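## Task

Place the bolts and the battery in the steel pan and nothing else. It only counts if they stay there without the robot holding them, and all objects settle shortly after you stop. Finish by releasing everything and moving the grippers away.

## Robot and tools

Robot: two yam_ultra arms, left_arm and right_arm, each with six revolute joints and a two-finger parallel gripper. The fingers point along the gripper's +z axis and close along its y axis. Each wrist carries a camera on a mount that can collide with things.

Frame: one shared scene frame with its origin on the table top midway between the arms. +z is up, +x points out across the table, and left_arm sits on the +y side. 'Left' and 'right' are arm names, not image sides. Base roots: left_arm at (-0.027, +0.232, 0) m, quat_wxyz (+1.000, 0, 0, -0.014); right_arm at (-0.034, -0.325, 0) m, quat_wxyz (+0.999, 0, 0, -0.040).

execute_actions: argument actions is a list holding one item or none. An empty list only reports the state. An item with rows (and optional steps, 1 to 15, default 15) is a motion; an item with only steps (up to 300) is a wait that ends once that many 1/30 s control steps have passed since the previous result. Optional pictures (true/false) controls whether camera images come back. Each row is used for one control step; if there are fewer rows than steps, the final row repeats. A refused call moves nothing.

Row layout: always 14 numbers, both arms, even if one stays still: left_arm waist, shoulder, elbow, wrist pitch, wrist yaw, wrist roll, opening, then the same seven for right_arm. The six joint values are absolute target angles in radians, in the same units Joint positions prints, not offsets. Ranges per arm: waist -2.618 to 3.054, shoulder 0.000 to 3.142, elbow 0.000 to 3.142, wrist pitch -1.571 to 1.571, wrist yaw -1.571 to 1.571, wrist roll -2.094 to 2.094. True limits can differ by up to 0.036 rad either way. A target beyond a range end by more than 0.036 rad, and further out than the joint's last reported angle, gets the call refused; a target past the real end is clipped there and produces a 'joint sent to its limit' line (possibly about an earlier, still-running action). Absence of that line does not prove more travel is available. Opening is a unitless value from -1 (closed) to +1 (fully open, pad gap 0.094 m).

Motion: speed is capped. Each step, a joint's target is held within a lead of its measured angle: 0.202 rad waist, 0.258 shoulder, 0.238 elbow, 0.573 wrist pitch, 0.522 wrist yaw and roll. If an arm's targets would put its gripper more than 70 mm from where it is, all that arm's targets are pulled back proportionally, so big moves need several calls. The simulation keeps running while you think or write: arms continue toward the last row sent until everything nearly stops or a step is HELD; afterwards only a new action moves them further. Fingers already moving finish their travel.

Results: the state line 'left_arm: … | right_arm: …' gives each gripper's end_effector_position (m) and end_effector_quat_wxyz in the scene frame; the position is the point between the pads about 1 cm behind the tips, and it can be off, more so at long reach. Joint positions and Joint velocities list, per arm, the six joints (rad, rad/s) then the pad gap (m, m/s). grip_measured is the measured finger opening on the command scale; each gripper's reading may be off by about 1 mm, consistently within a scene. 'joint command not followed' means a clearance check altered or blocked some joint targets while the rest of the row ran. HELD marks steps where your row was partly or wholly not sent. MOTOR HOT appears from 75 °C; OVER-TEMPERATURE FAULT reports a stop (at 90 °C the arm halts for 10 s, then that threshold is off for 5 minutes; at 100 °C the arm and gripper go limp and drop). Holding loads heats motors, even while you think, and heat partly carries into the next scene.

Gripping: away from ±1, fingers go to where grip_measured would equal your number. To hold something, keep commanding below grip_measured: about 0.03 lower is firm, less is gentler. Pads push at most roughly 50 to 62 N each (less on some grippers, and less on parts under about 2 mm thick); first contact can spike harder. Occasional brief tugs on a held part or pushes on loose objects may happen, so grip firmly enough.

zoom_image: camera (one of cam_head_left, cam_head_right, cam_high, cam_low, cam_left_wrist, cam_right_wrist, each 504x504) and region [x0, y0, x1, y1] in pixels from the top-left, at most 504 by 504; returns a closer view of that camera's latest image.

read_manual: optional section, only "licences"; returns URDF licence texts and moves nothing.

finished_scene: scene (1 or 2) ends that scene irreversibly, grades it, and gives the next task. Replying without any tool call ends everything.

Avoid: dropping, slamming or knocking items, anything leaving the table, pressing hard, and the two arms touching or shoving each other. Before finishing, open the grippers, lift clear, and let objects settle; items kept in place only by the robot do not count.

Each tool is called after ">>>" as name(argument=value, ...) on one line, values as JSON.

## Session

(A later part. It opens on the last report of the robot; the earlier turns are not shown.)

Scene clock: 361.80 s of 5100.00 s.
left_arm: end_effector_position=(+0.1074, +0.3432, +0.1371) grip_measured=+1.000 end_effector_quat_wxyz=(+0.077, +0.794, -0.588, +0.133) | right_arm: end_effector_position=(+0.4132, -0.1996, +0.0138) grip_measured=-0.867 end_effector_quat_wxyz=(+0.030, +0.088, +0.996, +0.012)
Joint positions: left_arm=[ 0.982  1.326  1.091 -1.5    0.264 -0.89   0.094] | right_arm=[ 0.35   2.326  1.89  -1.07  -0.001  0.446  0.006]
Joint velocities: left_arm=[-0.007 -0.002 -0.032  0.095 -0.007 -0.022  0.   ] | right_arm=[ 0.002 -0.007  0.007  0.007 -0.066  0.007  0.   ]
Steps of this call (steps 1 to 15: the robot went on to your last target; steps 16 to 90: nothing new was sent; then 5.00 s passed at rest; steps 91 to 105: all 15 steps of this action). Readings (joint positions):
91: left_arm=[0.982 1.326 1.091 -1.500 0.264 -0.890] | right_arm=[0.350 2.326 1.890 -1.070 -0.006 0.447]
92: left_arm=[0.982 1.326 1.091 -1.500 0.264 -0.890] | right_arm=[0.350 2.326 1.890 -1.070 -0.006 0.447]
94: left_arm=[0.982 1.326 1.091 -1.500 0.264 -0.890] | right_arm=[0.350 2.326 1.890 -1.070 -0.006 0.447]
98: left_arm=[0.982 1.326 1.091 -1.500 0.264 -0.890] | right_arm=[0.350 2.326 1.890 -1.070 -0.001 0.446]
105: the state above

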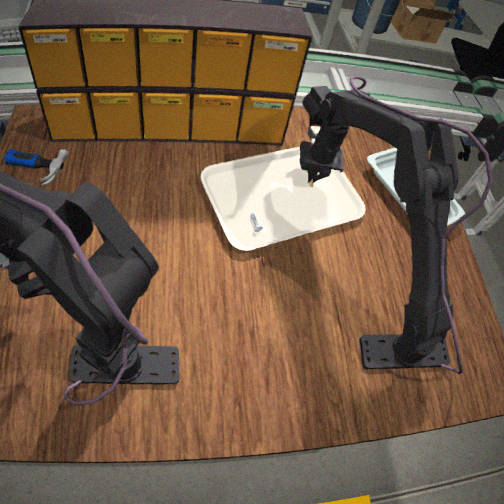

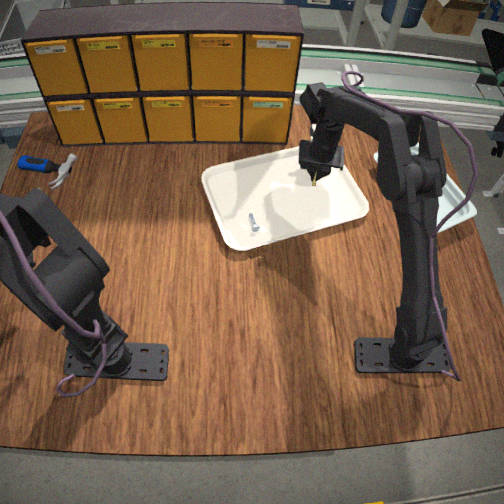

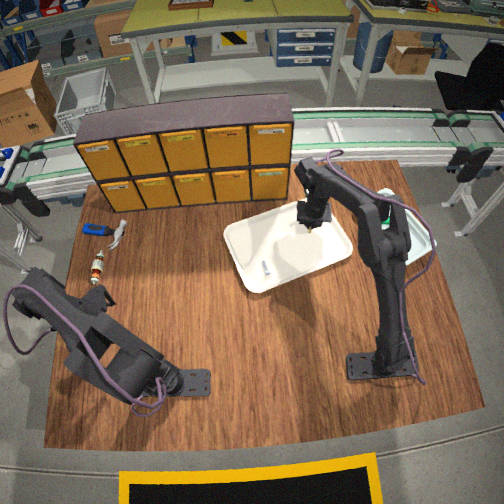

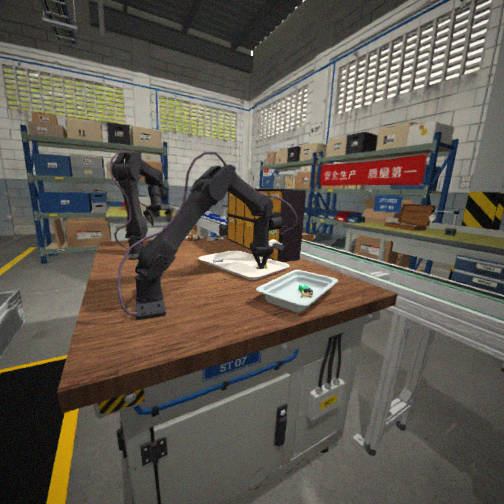

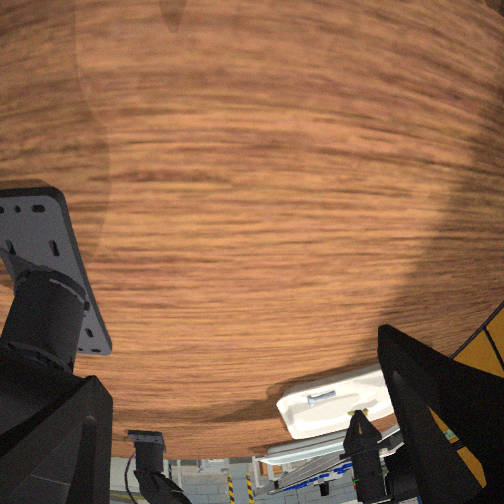

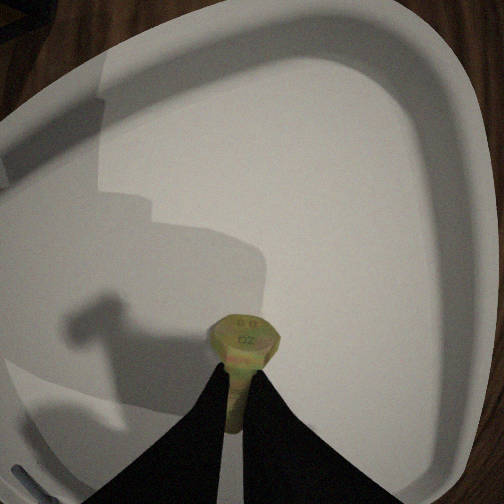

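>>> execute_actions(actions=[{"rows":[[0.982,1.326,1.091,-1.5,0.264,-0.89,1,0.345,2.28,1.89,-1.08,0,0.44,-0.91],[0.982,1.326,1.091,-1.5,0.264,-0.89,1,0.345,2.22,1.88,-1.09,0,0.44,-0.91],[0.982,1.326,1.091,-1.5,0.264,-0.89,1,0.345,2.16,1.86,-1.1,0,0.44,-0.91],[0.982,1.326,1.091,-1.5,0.264,-0.89,1,0.345,2.1,1.83,-1.11,0,0.44,-0.91],[0.982,1.326,1.091,-1.5,0.264,-0.89,1,0.345,2.05,1.8,-1.11,0,0.44,-0.91],[0.982,1.326,1.091,-1.5,0.264,-0.89,1,0.345,2.0,1.77,-1.11,0,0.44,-0.91],[0.982,1.326,1.091,-1.5,0.264,-0.89,1,0.345,1.98,1.75,-1.11,0,0.44,-0.91],[0.982,1.326,1.091,-1.5,0.264,-0.89,1,0.25,1.98,1.75,-1.11,0,0.44,-0.91],[0.982,1.326,1.091,-1.5,0.264,-0.89,1,0.15,1.98,1.75,-1.11,0,0.44,-0.91],[0.982,1.326,1.091,-1.5,0.264,-0.89,1,0.05,1.98,1.75,-1.11,0,0.44,-0.91],[0.982,1.326,1.091,-1.5,0.264,-0.89,1,-0.05,1.98,1.75,-1.11,0,0.44,-0.91],[0.982,1.326,1.091,-1.5,0.264,-0.89,1,-0.15,1.98,1.75,-1.11,0,0.44,-0.91],[0.982,1.326,1.091,-1.5,0.264,-0.89,1,-0.25,1.98,1.75,-1.11,0,0.44,-0.91],[0.982,1.326,1.091,-1.5,0.264,-0.89,1,-0.315,1.98,1.75,-1.11,0,0.44,-0.91]]}], pictures=false)

>>> execute_actions(actions=[{"rows":[[0.982,1.326,1.091,-1.5,0.264,-0.89,1,-0.315,1.98,1.75,-1.11,0,0.44,-0.91]]}], pictures=false)

>>> execute_actions(actions=[{"rows":[[0.982,1.326,1.091,-1.5,0.264,-0.89,1,-0.315,2.02,1.76,-1.09,0,0.44,-0.91],[0.982,1.326,1.091,-1.5,0.264,-0.89,1,-0.315,2.06,1.77,-1.07,0,0.44,-0.91],[0.982,1.326,1.091,-1.5,0.264,-0.89,1,-0.315,2.1,1.78,-1.05,0,0.44,-0.91],[0.982,1.326,1.091,-1.5,0.264,-0.89,1,-0.315,2.14,1.79,-1.03,0,0.44,-0.91],[0.982,1.326,1.091,-1.5,0.264,-0.89,1,-0.315,2.17,1.79,-1.02,0,0.44,-0.91]]}])

Scene clock: 378.90 s of 5100.00 s.
left_arm: end_effector_position=(+0.1074, +0.3432, +0.1371) grip_measured=+1.000 end_effector_quat_wxyz=(+0.077, +0.794, -0.588, +0.133) | right_arm: end_effector_position=(+0.4080, -0.3344, +0.1345) grip_measured=-0.867 end_effector_quat_wxyz=(+0.135, +0.232, +0.962, +0.037)
Joint positions: left_arm=[ 0.982  1.326  1.091 -1.5    0.264 -0.89   0.094] | right_arm=[ 0.049  1.965  1.767 -1.092 -0.016  0.445  0.006]
Joint velocities: left_arm=[ 0.002 -0.002 -0.017 -0.022 -0.037  0.007  0.   ] | right_arm=[-1.541  0.168 -0.007 -0.066  0.037  0.007  0.   ]
Steps of this call (steps 1 to 15: the robot went on to your last target; steps 16 to 90: nothing new was sent; then 13.60 s passed at rest; steps 91 to 105: all 15 steps of this action). Readings (joint positions):
91: left_arm=[0.982 1.326 1.091 -1.500 0.264 -0.890] | right_arm=[0.350 2.324 1.890 -1.070 -0.001 0.446]
92: left_arm=[0.982 1.326 1.091 -1.500 0.264 -0.890] | right_arm=[0.350 2.316 1.886 -1.070 -0.001 0.446]
94: left_arm=[0.982 1.326 1.091 -1.500 0.264 -0.890] | right_arm=[0.350 2.266 1.853 -1.073 -0.001 0.446]
98: left_arm=[0.982 1.326 1.091 -1.500 0.264 -0.890] | right_arm=[0.343 2.071 1.770 -1.092 -0.004 0.446]
105: the state above

Scene clock: 379.40 s of 5100.00 s.
left_arm: end_effector_position=(+0.1074, +0.3432, +0.1371) grip_measured=+1.000 end_effector_quat_wxyz=(+0.077, +0.794, -0.588, +0.133) | right_arm: end_effector_position=(+0.3688, -0.4974, +0.1208) grip_measured=-0.867 end_effector_quat_wxyz=(+0.120, +0.409, +0.904, -0.002)
Joint positions: left_arm=[ 0.982  1.326  1.091 -1.5    0.264 -0.89   0.094] | right_arm=[-0.324  1.988  1.756 -1.099  0.009  0.445  0.006]
Joint velocities: left_arm=[-0.002 -0.007 -0.027 -0.007  0.007  0.007  0.   ] | right_arm=[ 0.217 -0.002  0.012 -0.007 -0.051  0.007 -0.   ]
Steps of this call (steps 1 to 15: all 15 steps of this action). Readings (joint positions):
1: left_arm=[0.982 1.326 1.091 -1.500 0.264 -0.890] | right_arm=[-0.007 1.971 1.767 -1.092 -0.015 0.445]
2: left_arm=[0.982 1.326 1.091 -1.500 0.264 -0.890] | right_arm=[-0.064 1.976 1.767 -1.092 -0.014 0.445]
4: left_arm=[0.982 1.326 1.091 -1.500 0.264 -0.890] | right_arm=[-0.178 1.985 1.766 -1.091 -0.013 0.445]
8: left_arm=[0.982 1.326 1.091 -1.500 0.264 -0.890] | right_arm=[-0.351 1.988 1.757 -1.093 0.006 0.445]
15: the state above

Scene clock: 379.90 s of 5100.00 s.
left_arm: end_effector_position=(+0.1074, +0.3432, +0.1371) grip_measured=+1.000 end_effector_quat_wxyz=(+0.077, +0.794, -0.588, +0.133) | right_arm: end_effector_position=(+0.3834, -0.4971, +0.0393) grip_measured=-0.867 end_effector_quat_wxyz=(+0.057, +0.406, +0.912, -0.001)
Joint positions: left_arm=[ 0.982  1.326  1.091 -1.5    0.264 -0.89   0.094] | right_arm=[-0.313  2.2    1.777 -1.034  0.005  0.445  0.006]
Joint velocities: left_arm=[ 0.007  0.017 -0.007 -0.007 -0.081 -0.007  0.   ] | right_arm=[-0.012 -0.11   0.007  0.066  0.022  0.051  0.   ]
Steps of this call (steps 1 to 15: all 15 steps of this action). Readings (joint positions):
1: left_arm=[0.982 1.326 1.091 -1.500 0.264 -0.890] | right_arm=[-0.318 1.990 1.756 -1.099 0.008 0.445]
2: left_arm=[0.982 1.326 1.091 -1.500 0.264 -0.890] | right_arm=[-0.314 1.997 1.757 -1.097 0.006 0.445]
4: left_arm=[0.982 1.326 1.091 -1.500 0.264 -0.890] | right_arm=[-0.313 2.036 1.770 -1.086 0.005 0.445]
8: left_arm=[0.982 1.326 1.091 -1.500 0.264 -0.890] | right_arm=[-0.313 2.161 1.782 -1.041 0.005 0.445]
15: the state above

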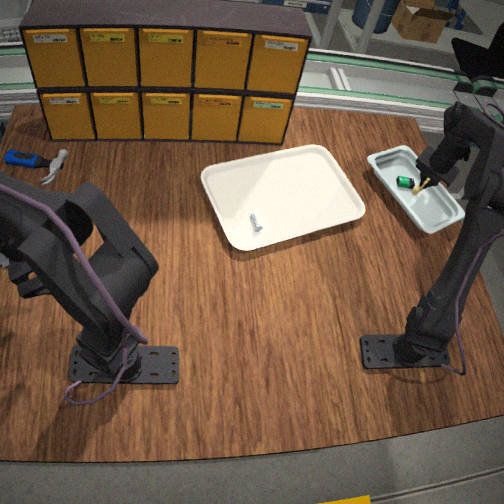

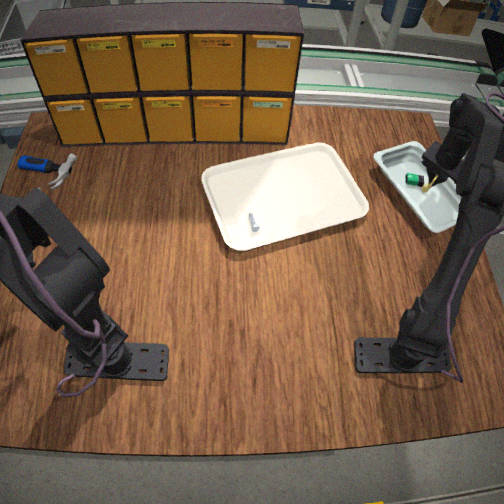

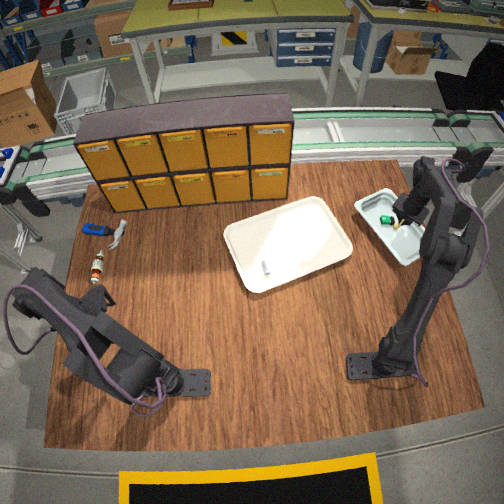

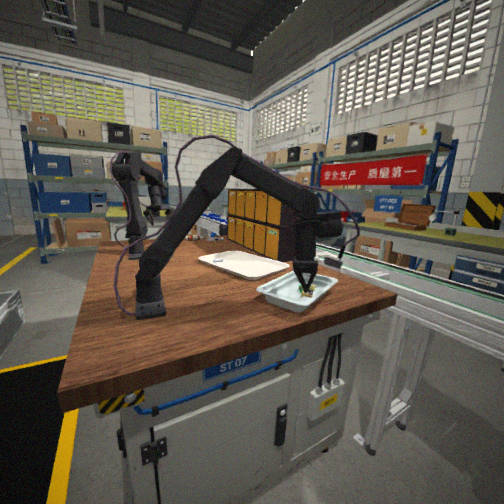

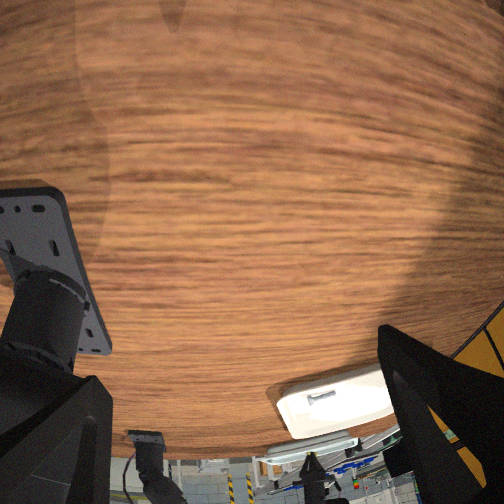

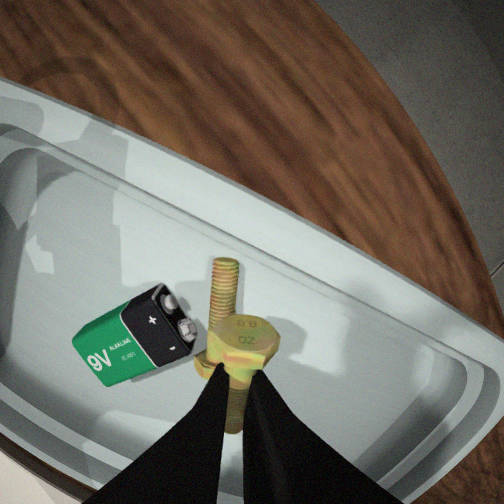

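>>> execute_actions(actions=[{"rows":[[0.982,1.326,1.091,-1.5,0.264,-0.89,1,-0.315,2.19,1.78,-1.03,0,0.44,-0.8],[0.982,1.326,1.091,-1.5,0.264,-0.89,1,-0.315,2.19,1.78,-1.03,0,0.44,-0.7],[0.982,1.326,1.091,-1.5,0.264,-0.89,1,-0.315,2.19,1.78,-1.03,0,0.44,-0.6],[0.982,1.326,1.091,-1.5,0.264,-0.89,1,-0.315,2.19,1.78,-1.03,0,0.44,-0.5],[0.982,1.326,1.091,-1.5,0.264,-0.89,1,-0.315,2.15,1.78,-1.05,0,0.44,-0.45],[0.982,1.326,1.091,-1.5,0.264,-0.89,1,-0.315,2.1,1.78,-1.08,0,0.44,-0.4],[0.982,1.326,1.091,-1.5,0.264,-0.89,1,-0.315,2.05,1.78,-1.1,0,0.44,-0.3],[0.982,1.326,1.091,-1.5,0.264,-0.89,1,-0.315,2.02,1.78,-1.12,0,0.44,-0.3],[0.982,1.326,1.091,-1.5,0.264,-0.89,1,-0.315,2.02,1.78,-1.13,0,0.44,-0.3],[0.982,1.326,1.091,-1.5,0.264,-0.89,1,-0.315,2.02,1.78,-1.13,0,0.44,-0.3],[0.982,1.326,1.091,-1.5,0.264,-0.89,1,-0.2,2.02,1.79,-1.13,0,0.45,-0.3],[0.982,1.326,1.091,-1.5,0.264,-0.89,1,-0.1,2.02,1.79,-1.13,0,0.5,-0.3],[0.982,1.326,1.091,-1.5,0.264,-0.89,1,0,2.02,1.8,-1.13,0,0.55,-0.3],[0.982,1.326,1.091,-1.5,0.264,-0.89,1,0.1,2.03,1.8,-1.13,0,0.6,-0.3],[0.982,1.326,1.091,-1.5,0.264,-0.89,1,0.775,2.05,1.81,-1.13,0,0.6,-0.3]]}], pictures=false)

>>> execute_actions(actions=[{"rows":[[0.982,1.326,1.091,-1.5,0.264,-0.89,1,0.775,2.06,1.82,-1.13,0,0.6,-0.3]]}], pictures=false)

>>> execute_actions(actions=[{"rows":[[0.982,1.326,1.091,-1.5,0.264,-0.89,1,0.77,2.09,1.825,-1.13,0,0.6,-0.3],[0.982,1.326,1.091,-1.5,0.264,-0.89,1,0.77,2.12,1.83,-1.13,0,0.6,-0.3],[0.982,1.326,1.091,-1.5,0.264,-0.89,1,0.77,2.15,1.83,-1.13,0,0.6,-0.3],[0.982,1.326,1.091,-1.5,0.264,-0.89,1,0.77,2.175,1.83,-1.125,0,0.6,-0.3],[0.982,1.326,1.091,-1.5,0.264,-0.89,1,0.77,2.195,1.83,-1.12,0,0.6,-0.3]]}])

Scene clock: 401.97 s of 5100.00 s.
left_arm: end_effector_position=(+0.1074, +0.3432, +0.1371) grip_measured=+1.000 end_effector_quat_wxyz=(+0.077, +0.794, -0.588, +0.133) | right_arm: end_effector_position=(+0.3989, -0.4375, +0.1206) grip_measured=-0.303 end_effector_quat_wxyz=(+0.125, +0.365, +0.923, +0.007)
Joint positions: left_arm=[ 0.982  1.326  1.091 -1.5    0.264 -0.89   0.094] | right_arm=[-0.171  2.016  1.793 -1.097  0.017  0.5    0.033]
Joint velocities: left_arm=[ 0.012 -0.012 -0.012  0.066  0.037 -0.007  0.   ] | right_arm=[ 1.385 -0.007  0.149 -0.007  0.037  0.447 -0.   ]
Steps of this call (steps 1 to 15: the robot went on to your last target; steps 16 to 90: nothing new was sent; then 18.57 s passed at rest; steps 91 to 105: all 15 steps of this action). Readings (joint positions):
91: left_arm=[0.982 1.326 1.091 -1.500 0.264 -0.890] | right_arm=[-0.313 2.193 1.777 -1.030 0.005 0.445]
92: left_arm=[0.982 1.326 1.091 -1.500 0.264 -0.890] | right_arm=[-0.313 2.193 1.777 -1.030 0.005 0.445]
94: left_arm=[0.982 1.326 1.091 -1.500 0.264 -0.890] | right_arm=[-0.313 2.193 1.777 -1.030 0.005 0.445]
98: left_arm=[0.982 1.326 1.091 -1.500 0.264 -0.890] | right_arm=[-0.313 2.148 1.768 -1.055 0.005 0.445]
105: the state above

Scene clock: 402.47 s of 5100.00 s.
left_arm: end_effector_position=(+0.1074, +0.3432, +0.1371) grip_measured=+1.000 end_effector_quat_wxyz=(+0.077, +0.794, -0.588, +0.133) | right_arm: end_effector_position=(+0.3425, -0.0800, +0.0995) grip_measured=-0.303 end_effector_quat_wxyz=(+0.087, +0.005, +0.995, +0.053)
Joint positions: left_arm=[ 0.982  1.326  1.091 -1.5    0.264 -0.89   0.094] | right_arm=[ 0.656  2.071  1.801 -1.097  0.006  0.586  0.033]
Joint velocities: left_arm=[-0.007 -0.002 -0.007  0.066 -0.022 -0.037  0.   ] | right_arm=[ 1.585  0.002  0.012 -0.022 -0.022  0.11   0.001]
Steps of this call (steps 1 to 15: all 15 steps of this action). Readings (joint positions):
1: left_arm=[0.982 1.326 1.091 -1.500 0.264 -0.890] | right_arm=[-0.121 2.019 1.797 -1.097 0.016 0.515]
2: left_arm=[0.982 1.326 1.091 -1.500 0.264 -0.890] | right_arm=[-0.068 2.025 1.800 -1.097 0.016 0.527]
4: left_arm=[0.982 1.326 1.091 -1.500 0.264 -0.890] | right_arm=[0.040 2.040 1.801 -1.097 0.014 0.546]
8: left_arm=[0.982 1.326 1.091 -1.500 0.264 -0.890] | right_arm=[0.261 2.066 1.801 -1.097 0.011 0.569]
15: the state above

Scene clock: 402.97 s of 5100.00 s.
left_arm: end_effector_position=(+0.1074, +0.3432, +0.1371) grip_measured=+1.000 end_effector_quat_wxyz=(+0.077, +0.794, -0.588, +0.133) | right_arm: end_effector_position=(+0.3085, -0.0414, +0.0433) grip_measured=-0.303 end_effector_quat_wxyz=(+0.024, -0.046, +0.998, +0.023)
Joint positions: left_arm=[ 0.982  1.326  1.091 -1.5    0.264 -0.89   0.094] | right_arm=[ 0.765  2.216  1.823 -1.111 -0.008  0.594  0.033]
Joint velocities: left_arm=[ 0.007 -0.007 -0.022  0.022 -0.007 -0.051  0.   ] | right_arm=[-0.007 -0.017 -0.007 -0.007 -0.007  0.022  0.001]
Steps of this call (steps 1 to 15: all 15 steps of this action). Readings (joint positions):
1: left_arm=[0.982 1.326 1.091 -1.500 0.264 -0.890] | right_arm=[0.709 2.073 1.802 -1.097 0.004 0.587]
2: left_arm=[0.982 1.326 1.091 -1.500 0.264 -0.890] | right_arm=[0.756 2.078 1.807 -1.100 -0.000 0.588]
4: left_arm=[0.982 1.326 1.091 -1.500 0.264 -0.890] | right_arm=[0.814 2.105 1.819 -1.102 -0.011 0.589]
8: left_arm=[0.982 1.326 1.091 -1.500 0.264 -0.890] | right_arm=[0.810 2.185 1.823 -1.104 -0.016 0.591]
15: the state above

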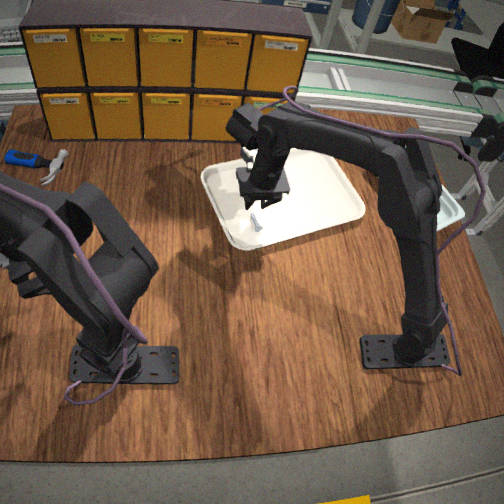

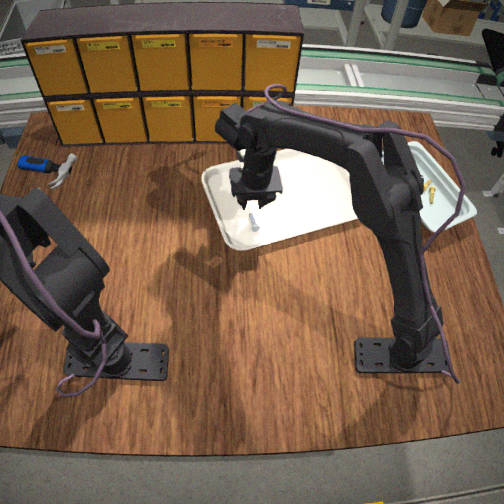

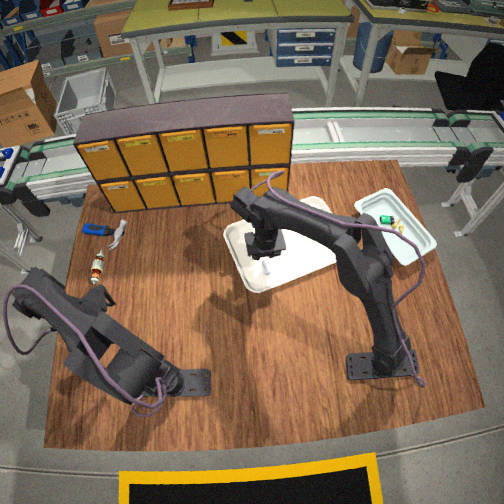

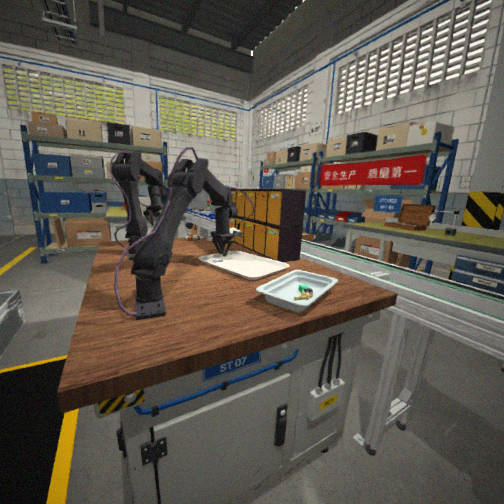

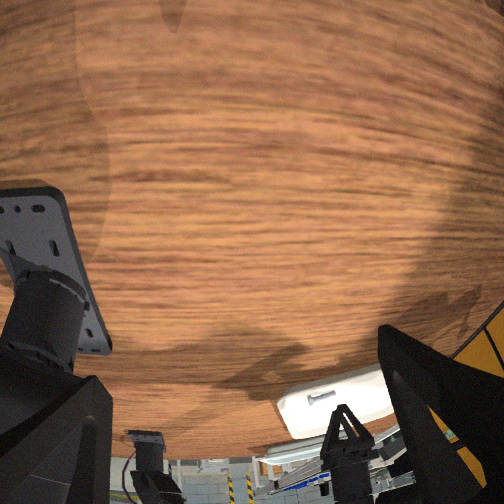

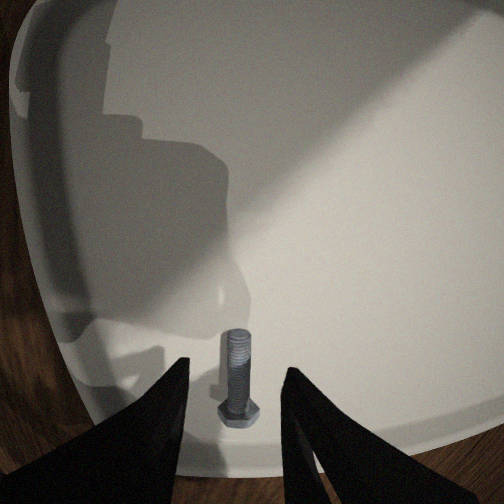

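>>> execute_actions(actions=[{"rows":[[0.982,1.326,1.091,-1.5,0.264,-0.89,1,0.78,2.19,1.8,-1.1,0,0.6,-0.3],[0.982,1.326,1.091,-1.5,0.264,-0.89,1,0.785,2.175,1.77,-1.08,0,0.6,-0.3],[0.982,1.326,1.091,-1.5,0.264,-0.89,1,0.785,2.165,1.74,-1.055,0,0.6,-0.3],[0.982,1.326,1.091,-1.5,0.264,-0.89,1,0.785,2.16,1.71,-1.03,0,0.6,-0.3],[0.982,1.326,1.091,-1.5,0.264,-0.89,1,0.785,2.16,1.685,-1.0,0,0.6,-0.3],[0.982,1.326,1.091,-1.5,0.264,-0.89,1,0.785,2.16,1.665,-0.97,0,0.6,-0.3]]}])

Scene clock: 411.77 s of 5100.00 s.
left_arm: end_effector_position=(+0.1074, +0.3432, +0.1371) grip_measured=+1.000 end_effector_quat_wxyz=(+0.077, +0.794, -0.588, +0.133) | right_arm: end_effector_position=(+0.2943, -0.0460, +0.0207) grip_measured=-0.303 end_effector_quat_wxyz=(+0.025, -0.052, +0.998, +0.024)
Joint positions: left_arm=[ 0.982  1.326  1.091 -1.5    0.264 -0.89   0.094] | right_arm=[ 0.778  2.176  1.667 -0.992 -0.008  0.594  0.033]
Joint velocities: left_arm=[-0.017 -0.002  0.007 -0.007 -0.022 -0.051  0.   ] | right_arm=[-0.017 -0.007  0.002  0.139  0.037  0.007  0.   ]
Steps of this call (steps 1 to 15: the robot went on to your last target; steps 16 to 110: nothing new was sent; then 4.63 s passed at rest; steps 111 to 125: all 15 steps of this action). Readings (joint positions):
111: left_arm=[0.982 1.326 1.091 -1.500 0.264 -0.890] | right_arm=[0.766 2.215 1.821 -1.109 -0.008 0.594]
112: left_arm=[0.982 1.326 1.091 -1.500 0.264 -0.890] | right_arm=[0.767 2.211 1.811 -1.102 -0.008 0.594]
114: left_arm=[0.982 1.326 1.091 -1.500 0.264 -0.890] | right_arm=[0.770 2.194 1.768 -1.079 -0.008 0.594]
118: left_arm=[0.982 1.326 1.091 -1.500 0.264 -0.890] | right_arm=[0.777 2.176 1.684 -1.030 -0.008 0.594]
125: the state above

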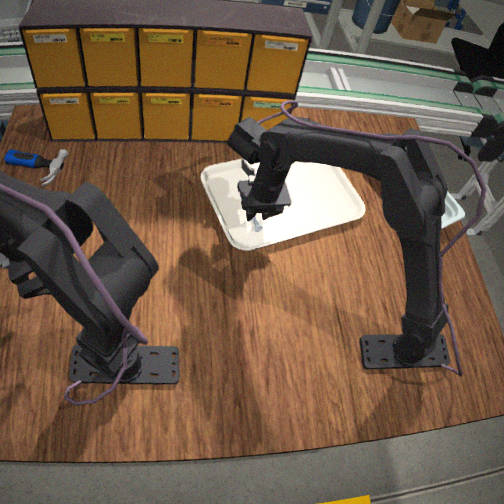

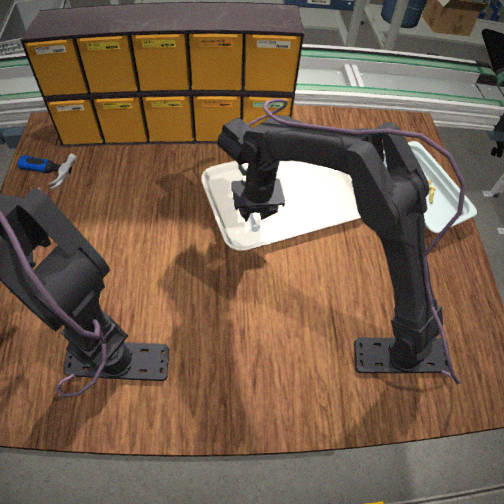

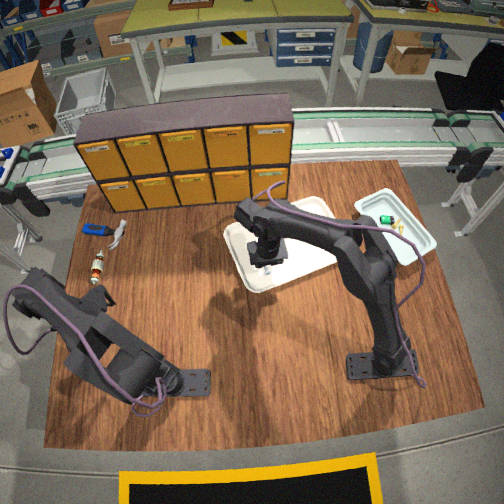

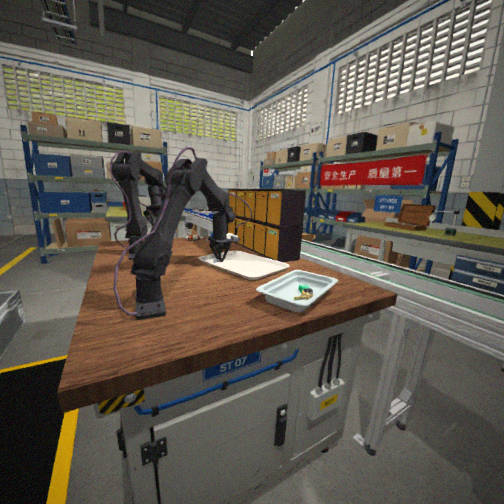

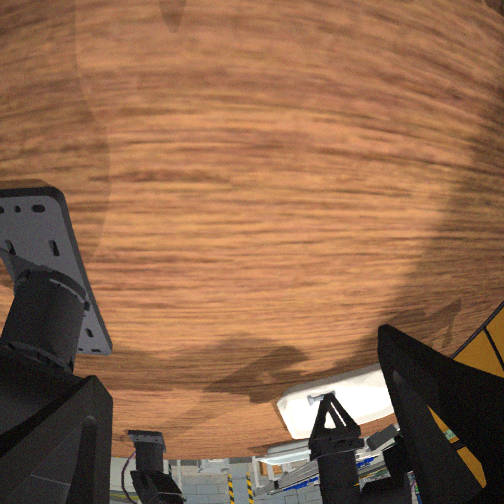

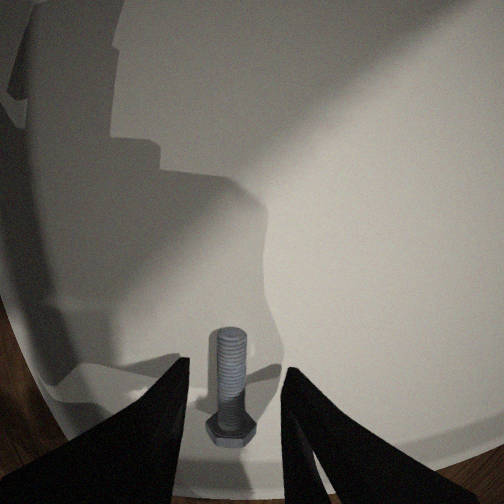

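Good. Descend and close.

>>> execute_actions(actions=[{"rows":[[0.982,1.326,1.091,-1.5,0.264,-0.89,1,0.78,2.19,1.66,-0.97,0,0.6,-0.3],[0.982,1.326,1.091,-1.5,0.264,-0.89,1,0.78,2.2,1.655,-0.97,0,0.6,-0.3],[0.982,1.326,1.091,-1.5,0.264,-0.89,1,0.78,2.2,1.655,-0.97,0,0.6,-0.3],[0.982,1.326,1.091,-1.5,0.264,-0.89,1,0.78,2.2,1.655,-0.97,0,0.6,-0.3],[0.982,1.326,1.091,-1.5,0.264,-0.89,1,0.78,2.2,1.655,-0.97,0,0.6,-0.3],[0.982,1.326,1.091,-1.5,0.264,-0.89,1,0.78,2.2,1.655,-0.97,0,0.6,-0.3],[0.982,1.326,1.091,-1.5,0.264,-0.89,1,0.78,2.2,1.655,-0.97,0,0.6,-0.3],[0.982,1.326,1.091,-1.5,0.264,-0.89,1,0.78,2.2,1.655,-0.97,0,0.6,-0.5],[0.982,1.326,1.091,-1.5,0.264,-0.89,1,0.78,2.2,1.655,-0.97,0,0.6,-0.7],[0.982,1.326,1.091,-1.5,0.264,-0.89,1,0.78,2.2,1.655,-0.97,0,0.6,-0.91]]}])

Scene clock: 423.73 s of 5100.00 s.
left_arm: end_effector_position=(+0.1074, +0.3432, +0.1371) grip_measured=+1.000 end_effector_quat_wxyz=(+0.077, +0.794, -0.588, +0.133) | right_arm: end_effector_position=(+0.2964, -0.0452, +0.0136) grip_measured=-0.873 end_effector_quat_wxyz=(+0.026, -0.052, +0.998, +0.022)
Joint positions: left_arm=[ 0.982  1.326  1.091 -1.5    0.264 -0.89   0.094] | right_arm=[ 0.778  2.194  1.667 -0.976 -0.004  0.594  0.006]
Joint velocities: left_arm=[ 0.002  0.002 -0.007  0.037 -0.081 -0.007  0.   ] | right_arm=[-0.007 -0.007 -0.007  0.066 -0.095 -0.007 -0.   ]
Steps of this call (steps 1 to 30: the robot went on to your last target; steps 31 to 90: nothing new was sent; then 8.47 s passed at rest; steps 91 to 105: all 15 steps of this action). Readings (joint positions):
91: left_arm=[0.982 1.326 1.091 -1.500 0.264 -0.890] | right_arm=[0.778 2.176 1.667 -0.979 -0.008 0.594]
92: left_arm=[0.982 1.326 1.091 -1.500 0.264 -0.890] | right_arm=[0.778 2.178 1.667 -0.979 -0.008 0.594]
94: left_arm=[0.982 1.326 1.091 -1.500 0.264 -0.890] | right_arm=[0.778 2.183 1.667 -0.977 -0.008 0.594]
98: left_arm=[0.982 1.326 1.091 -1.500 0.264 -0.890] | right_arm=[0.778 2.194 1.667 -0.977 -0.008 0.594]
105: the state above

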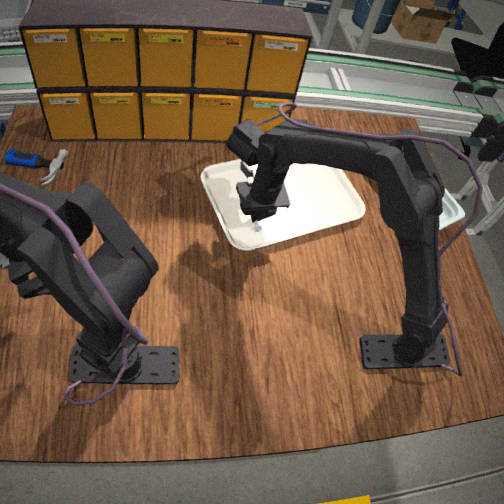

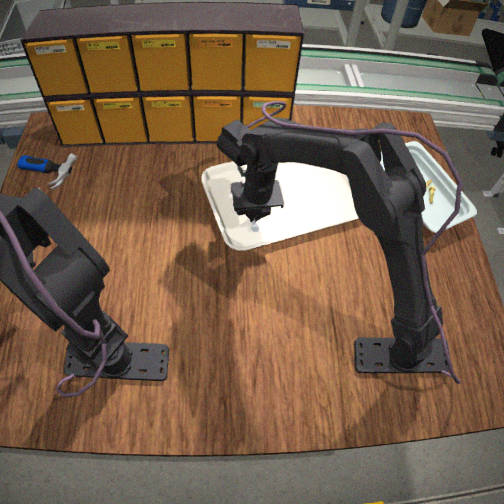

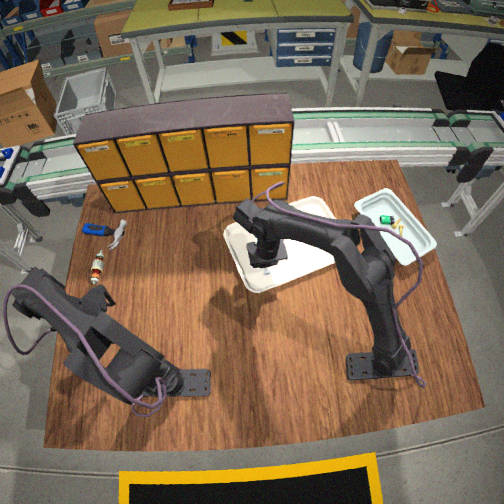

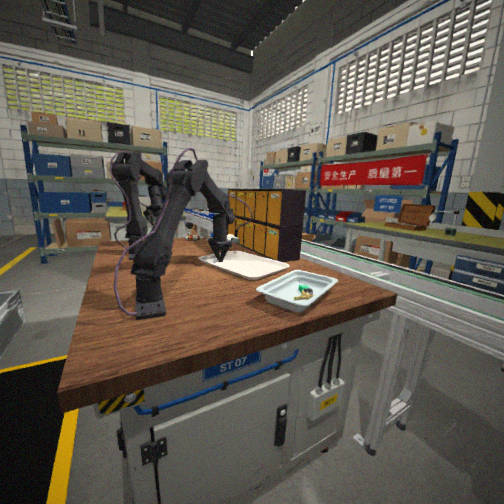

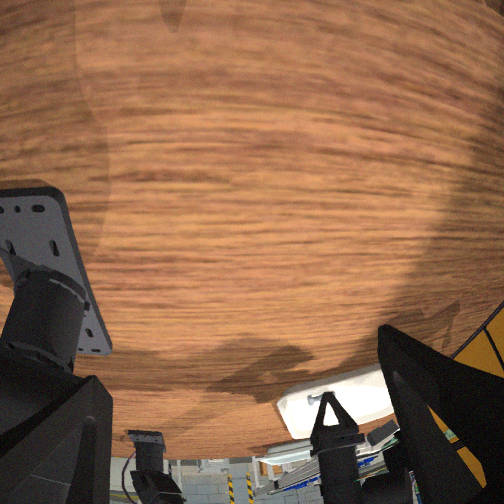

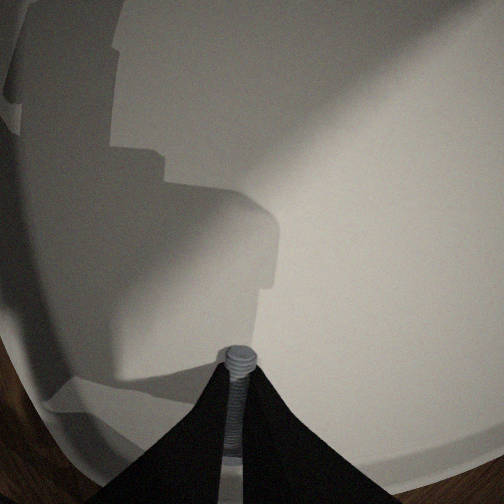

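>>> execute_actions(actions=[{"rows":[[0.982,1.326,1.091,-1.5,0.264,-0.89,1,0.78,2.15,1.68,-1.0,0,0.6,-0.92],[0.982,1.326,1.091,-1.5,0.264,-0.89,1,0.78,2.1,1.7,-1.03,0,0.6,-0.92],[0.982,1.326,1.091,-1.5,0.264,-0.89,1,0.78,2.05,1.72,-1.06,0,0.6,-0.92],[0.982,1.326,1.091,-1.5,0.264,-0.89,1,0.78,2.01,1.74,-1.09,0,0.6,-0.92],[0.982,1.326,1.091,-1.5,0.264,-0.89,1,0.78,1.98,1.75,-1.11,0,0.55,-0.92],[0.982,1.326,1.091,-1.5,0.264,-0.89,1,0.78,1.98,1.75,-1.11,0,0.5,-0.92],[0.982,1.326,1.091,-1.5,0.264,-0.89,1,0.7,1.98,1.75,-1.11,0,0.45,-0.92],[0.982,1.326,1.091,-1.5,0.264,-0.89,1,-0.35,1.98,1.75,-1.11,0,0.45,-0.92]]}], pictures=false)

>>> execute_actions(actions=[{"rows":[[0.982,1.326,1.091,-1.5,0.264,-0.89,1,-0.35,1.98,1.75,-1.11,0,0.45,-0.92]]}], pictures=false)

>>> execute_actions(actions=[{"rows":[[0.982,1.326,1.091,-1.5,0.264,-0.89,1,-0.35,1.98,1.76,-1.11,0,0.45,-0.92]],"steps":12}], pictures=false)

>>> execute_actions(actions=[{"rows":[[0.982,1.326,1.091,-1.5,0.264,-0.89,1,-0.35,2.02,1.78,-1.09,0,0.45,-0.92],[0.982,1.326,1.091,-1.5,0.264,-0.89,1,-0.35,2.06,1.79,-1.07,0,0.45,-0.92],[0.982,1.326,1.091,-1.5,0.264,-0.89,1,-0.35,2.1,1.8,-1.05,0,0.45,-0.92],[0.982,1.326,1.091,-1.5,0.264,-0.89,1,-0.35,2.14,1.81,-1.04,0,0.45,-0.92],[0.982,1.326,1.091,-1.5,0.264,-0.89,1,-0.35,2.18,1.81,-1.03,0,0.45,-0.92]]}])

Scene clock: 442.80 s of 5100.00 s.
left_arm: end_effector_position=(+0.1074, +0.3432, +0.1371) grip_measured=+1.000 end_effector_quat_wxyz=(+0.077, +0.794, -0.588, +0.133) | right_arm: end_effector_position=(+0.3803, -0.1658, +0.1232) grip_measured=-0.873 end_effector_quat_wxyz=(+0.120, +0.061, +0.989, +0.063)
Joint positions: left_arm=[ 0.982  1.326  1.091 -1.5    0.264 -0.89   0.094] | right_arm=[ 0.437  1.979  1.746 -1.065 -0.016  0.482  0.006]
Joint velocities: left_arm=[ 0.002 -0.007 -0.017  0.007  0.051 -0.022  0.   ] | right_arm=[-1.556  0.066  0.002 -0.081  0.022 -0.168  0.001]
Steps of this call (steps 1 to 15: the robot went on to your last target; steps 16 to 90: nothing new was sent; then 15.57 s passed at rest; steps 91 to 105: all 15 steps of this action). Readings (joint positions):
91: left_arm=[0.982 1.326 1.091 -1.500 0.264 -0.890] | right_arm=[0.778 2.193 1.667 -0.976 -0.004 0.594]
92: left_arm=[0.982 1.326 1.091 -1.500 0.264 -0.890] | right_arm=[0.778 2.186 1.667 -0.981 -0.004 0.594]
94: left_arm=[0.982 1.326 1.091 -1.500 0.264 -0.890] | right_arm=[0.778 2.152 1.669 -1.011 -0.004 0.594]
98: left_arm=[0.982 1.326 1.091 -1.500 0.264 -0.890] | right_arm=[0.758 2.037 1.711 -1.062 -0.011 0.540]
105: the state above

Scene clock: 443.30 s of 5100.00 s.
left_arm: end_effector_position=(+0.1074, +0.3432, +0.1371) grip_measured=+1.000 end_effector_quat_wxyz=(+0.077, +0.794, -0.588, +0.133) | right_arm: end_effector_position=(+0.3603, -0.5218, +0.1191) grip_measured=-0.873 end_effector_quat_wxyz=(+0.126, +0.442, +0.888, -0.004)
Joint positions: left_arm=[ 0.982  1.326  1.091 -1.5    0.264 -0.89   0.094] | right_arm=[-0.383  1.987  1.746 -1.077  0.008  0.459  0.006]
Joint velocities: left_arm=[-0.002 -0.002 -0.012 -0.051 -0.022 -0.066  0.   ] | right_arm=[-0.725 -0.007  0.012 -0.139  0.081  0.022 -0.   ]
Steps of this call (steps 1 to 15: all 15 steps of this action). Readings (joint positions):
1: left_arm=[0.982 1.326 1.091 -1.500 0.264 -0.890] | right_arm=[0.381 1.982 1.746 -1.066 -0.015 0.478]
2: left_arm=[0.982 1.326 1.091 -1.500 0.264 -0.890] | right_arm=[0.323 1.984 1.746 -1.067 -0.014 0.475]
4: left_arm=[0.982 1.326 1.091 -1.500 0.264 -0.890] | right_arm=[0.208 1.987 1.746 -1.068 -0.013 0.470]
8: left_arm=[0.982 1.326 1.091 -1.500 0.264 -0.890] | right_arm=[-0.025 1.987 1.746 -1.069 -0.010 0.464]
15: the state above

Scene clock: 443.70 s of 5100.00 s.
left_arm: end_effector_position=(+0.1074, +0.3432, +0.1371) grip_measured=+1.000 end_effector_quat_wxyz=(+0.077, +0.794, -0.588, +0.133) | right_arm: end_effector_position=(+0.3627, -0.5048, +0.1178) grip_measured=-0.872 end_effector_quat_wxyz=(+0.115, +0.425, +0.898, -0.001)
Joint positions: left_arm=[ 0.982  1.326  1.091 -1.5    0.264 -0.89   0.094] | right_arm=[-0.347  1.987  1.746 -1.099  0.005  0.457  0.006]
Joint velocities: left_arm=[-0.007 -0.007  0.002  0.066  0.022 -0.022  0.   ] | right_arm=[-0.022  0.002 -0.012 -0.007 -0.051 -0.007  0.   ]
Steps of this call (steps 1 to 12: all 12 steps of this action). Readings (joint positions):
1: left_arm=[0.982 1.326 1.091 -1.500 0.264 -0.890] | right_arm=[-0.400 1.987 1.746 -1.081 0.013 0.459]
2: left_arm=[0.982 1.326 1.091 -1.500 0.264 -0.890] | right_arm=[-0.404 1.987 1.746 -1.085 0.016 0.459]
4: left_arm=[0.982 1.326 1.091 -1.500 0.264 -0.890] | right_arm=[-0.392 1.987 1.746 -1.091 0.016 0.459]
8: left_arm=[0.982 1.326 1.091 -1.500 0.264 -0.890] | right_arm=[-0.353 1.987 1.746 -1.096 0.009 0.457]
12: the state above

Scene clock: 444.20 s of 5100.00 s.
left_arm: end_effector_position=(+0.1074, +0.3432, +0.1371) grip_measured=+1.000 end_effector_quat_wxyz=(+0.077, +0.794, -0.588, +0.133) | right_arm: end_effector_position=(+0.3805, -0.5128, +0.0403) grip_measured=-0.872 end_effector_quat_wxyz=(+0.059, +0.427, +0.902, -0.002)
Joint positions: left_arm=[ 0.982  1.326  1.091 -1.5    0.264 -0.89   0.094] | right_arm=[-0.347  2.21   1.797 -1.039  0.005  0.456  0.006]
Joint velocities: left_arm=[-0.007 -0.007 -0.007  0.007 -0.037 -0.022  0.   ] | right_arm=[-0.002 -0.085 -0.012  0.051 -0.037 -0.007 -0.   ]
Steps of this call (steps 1 to 15: all 15 steps of this action). Readings (joint positions):
1: left_arm=[0.982 1.326 1.091 -1.500 0.264 -0.890] | right_arm=[-0.347 1.990 1.748 -1.100 0.005 0.457]
2: left_arm=[0.982 1.326 1.091 -1.500 0.264 -0.890] | right_arm=[-0.347 1.999 1.756 -1.099 0.005 0.457]
4: left_arm=[0.982 1.326 1.091 -1.500 0.264 -0.890] | right_arm=[-0.347 2.041 1.783 -1.087 0.005 0.457]
8: left_arm=[0.982 1.326 1.091 -1.500 0.264 -0.890] | right_arm=[-0.347 2.163 1.803 -1.043 0.005 0.456]
15: the state above

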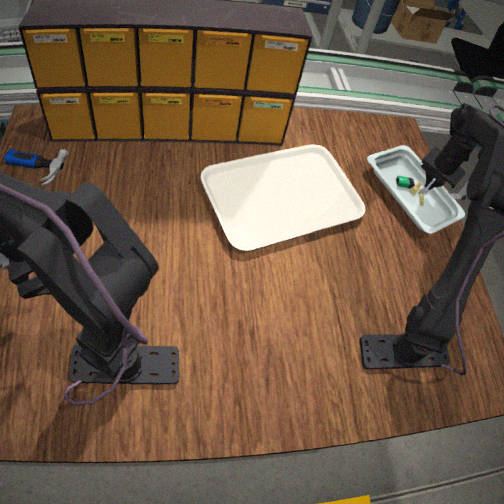

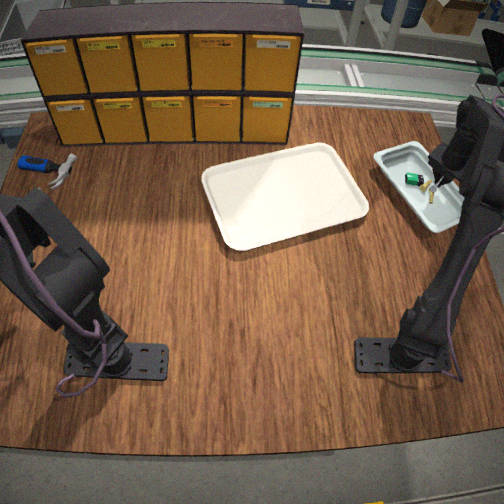

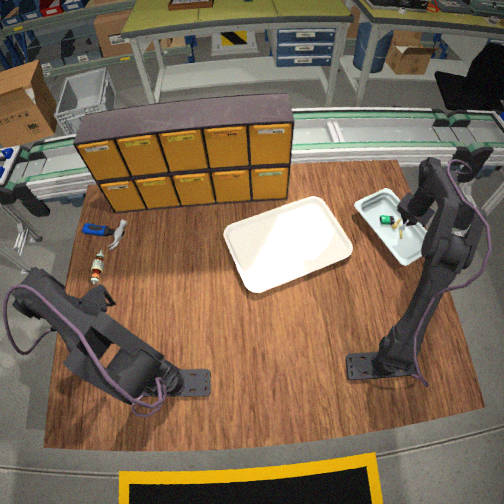

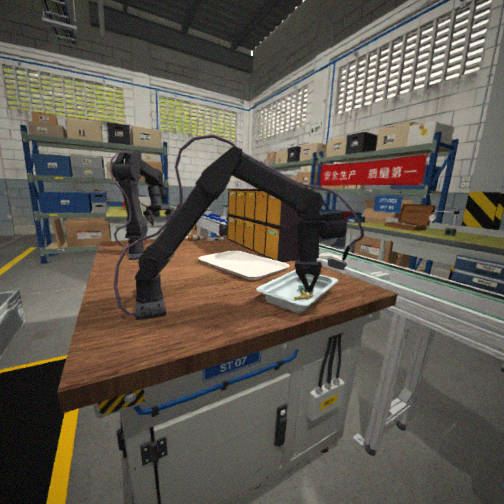

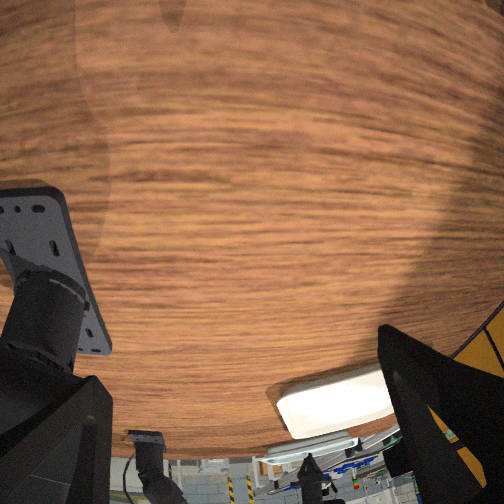

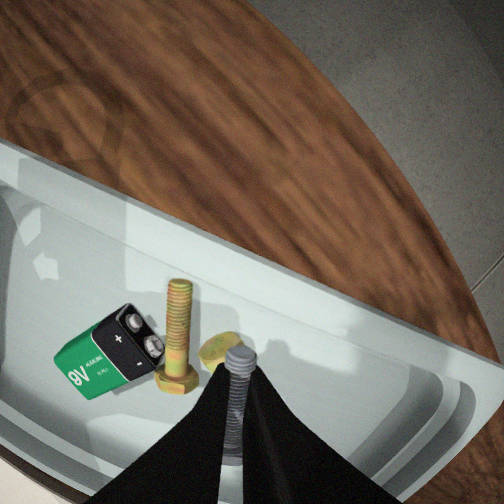

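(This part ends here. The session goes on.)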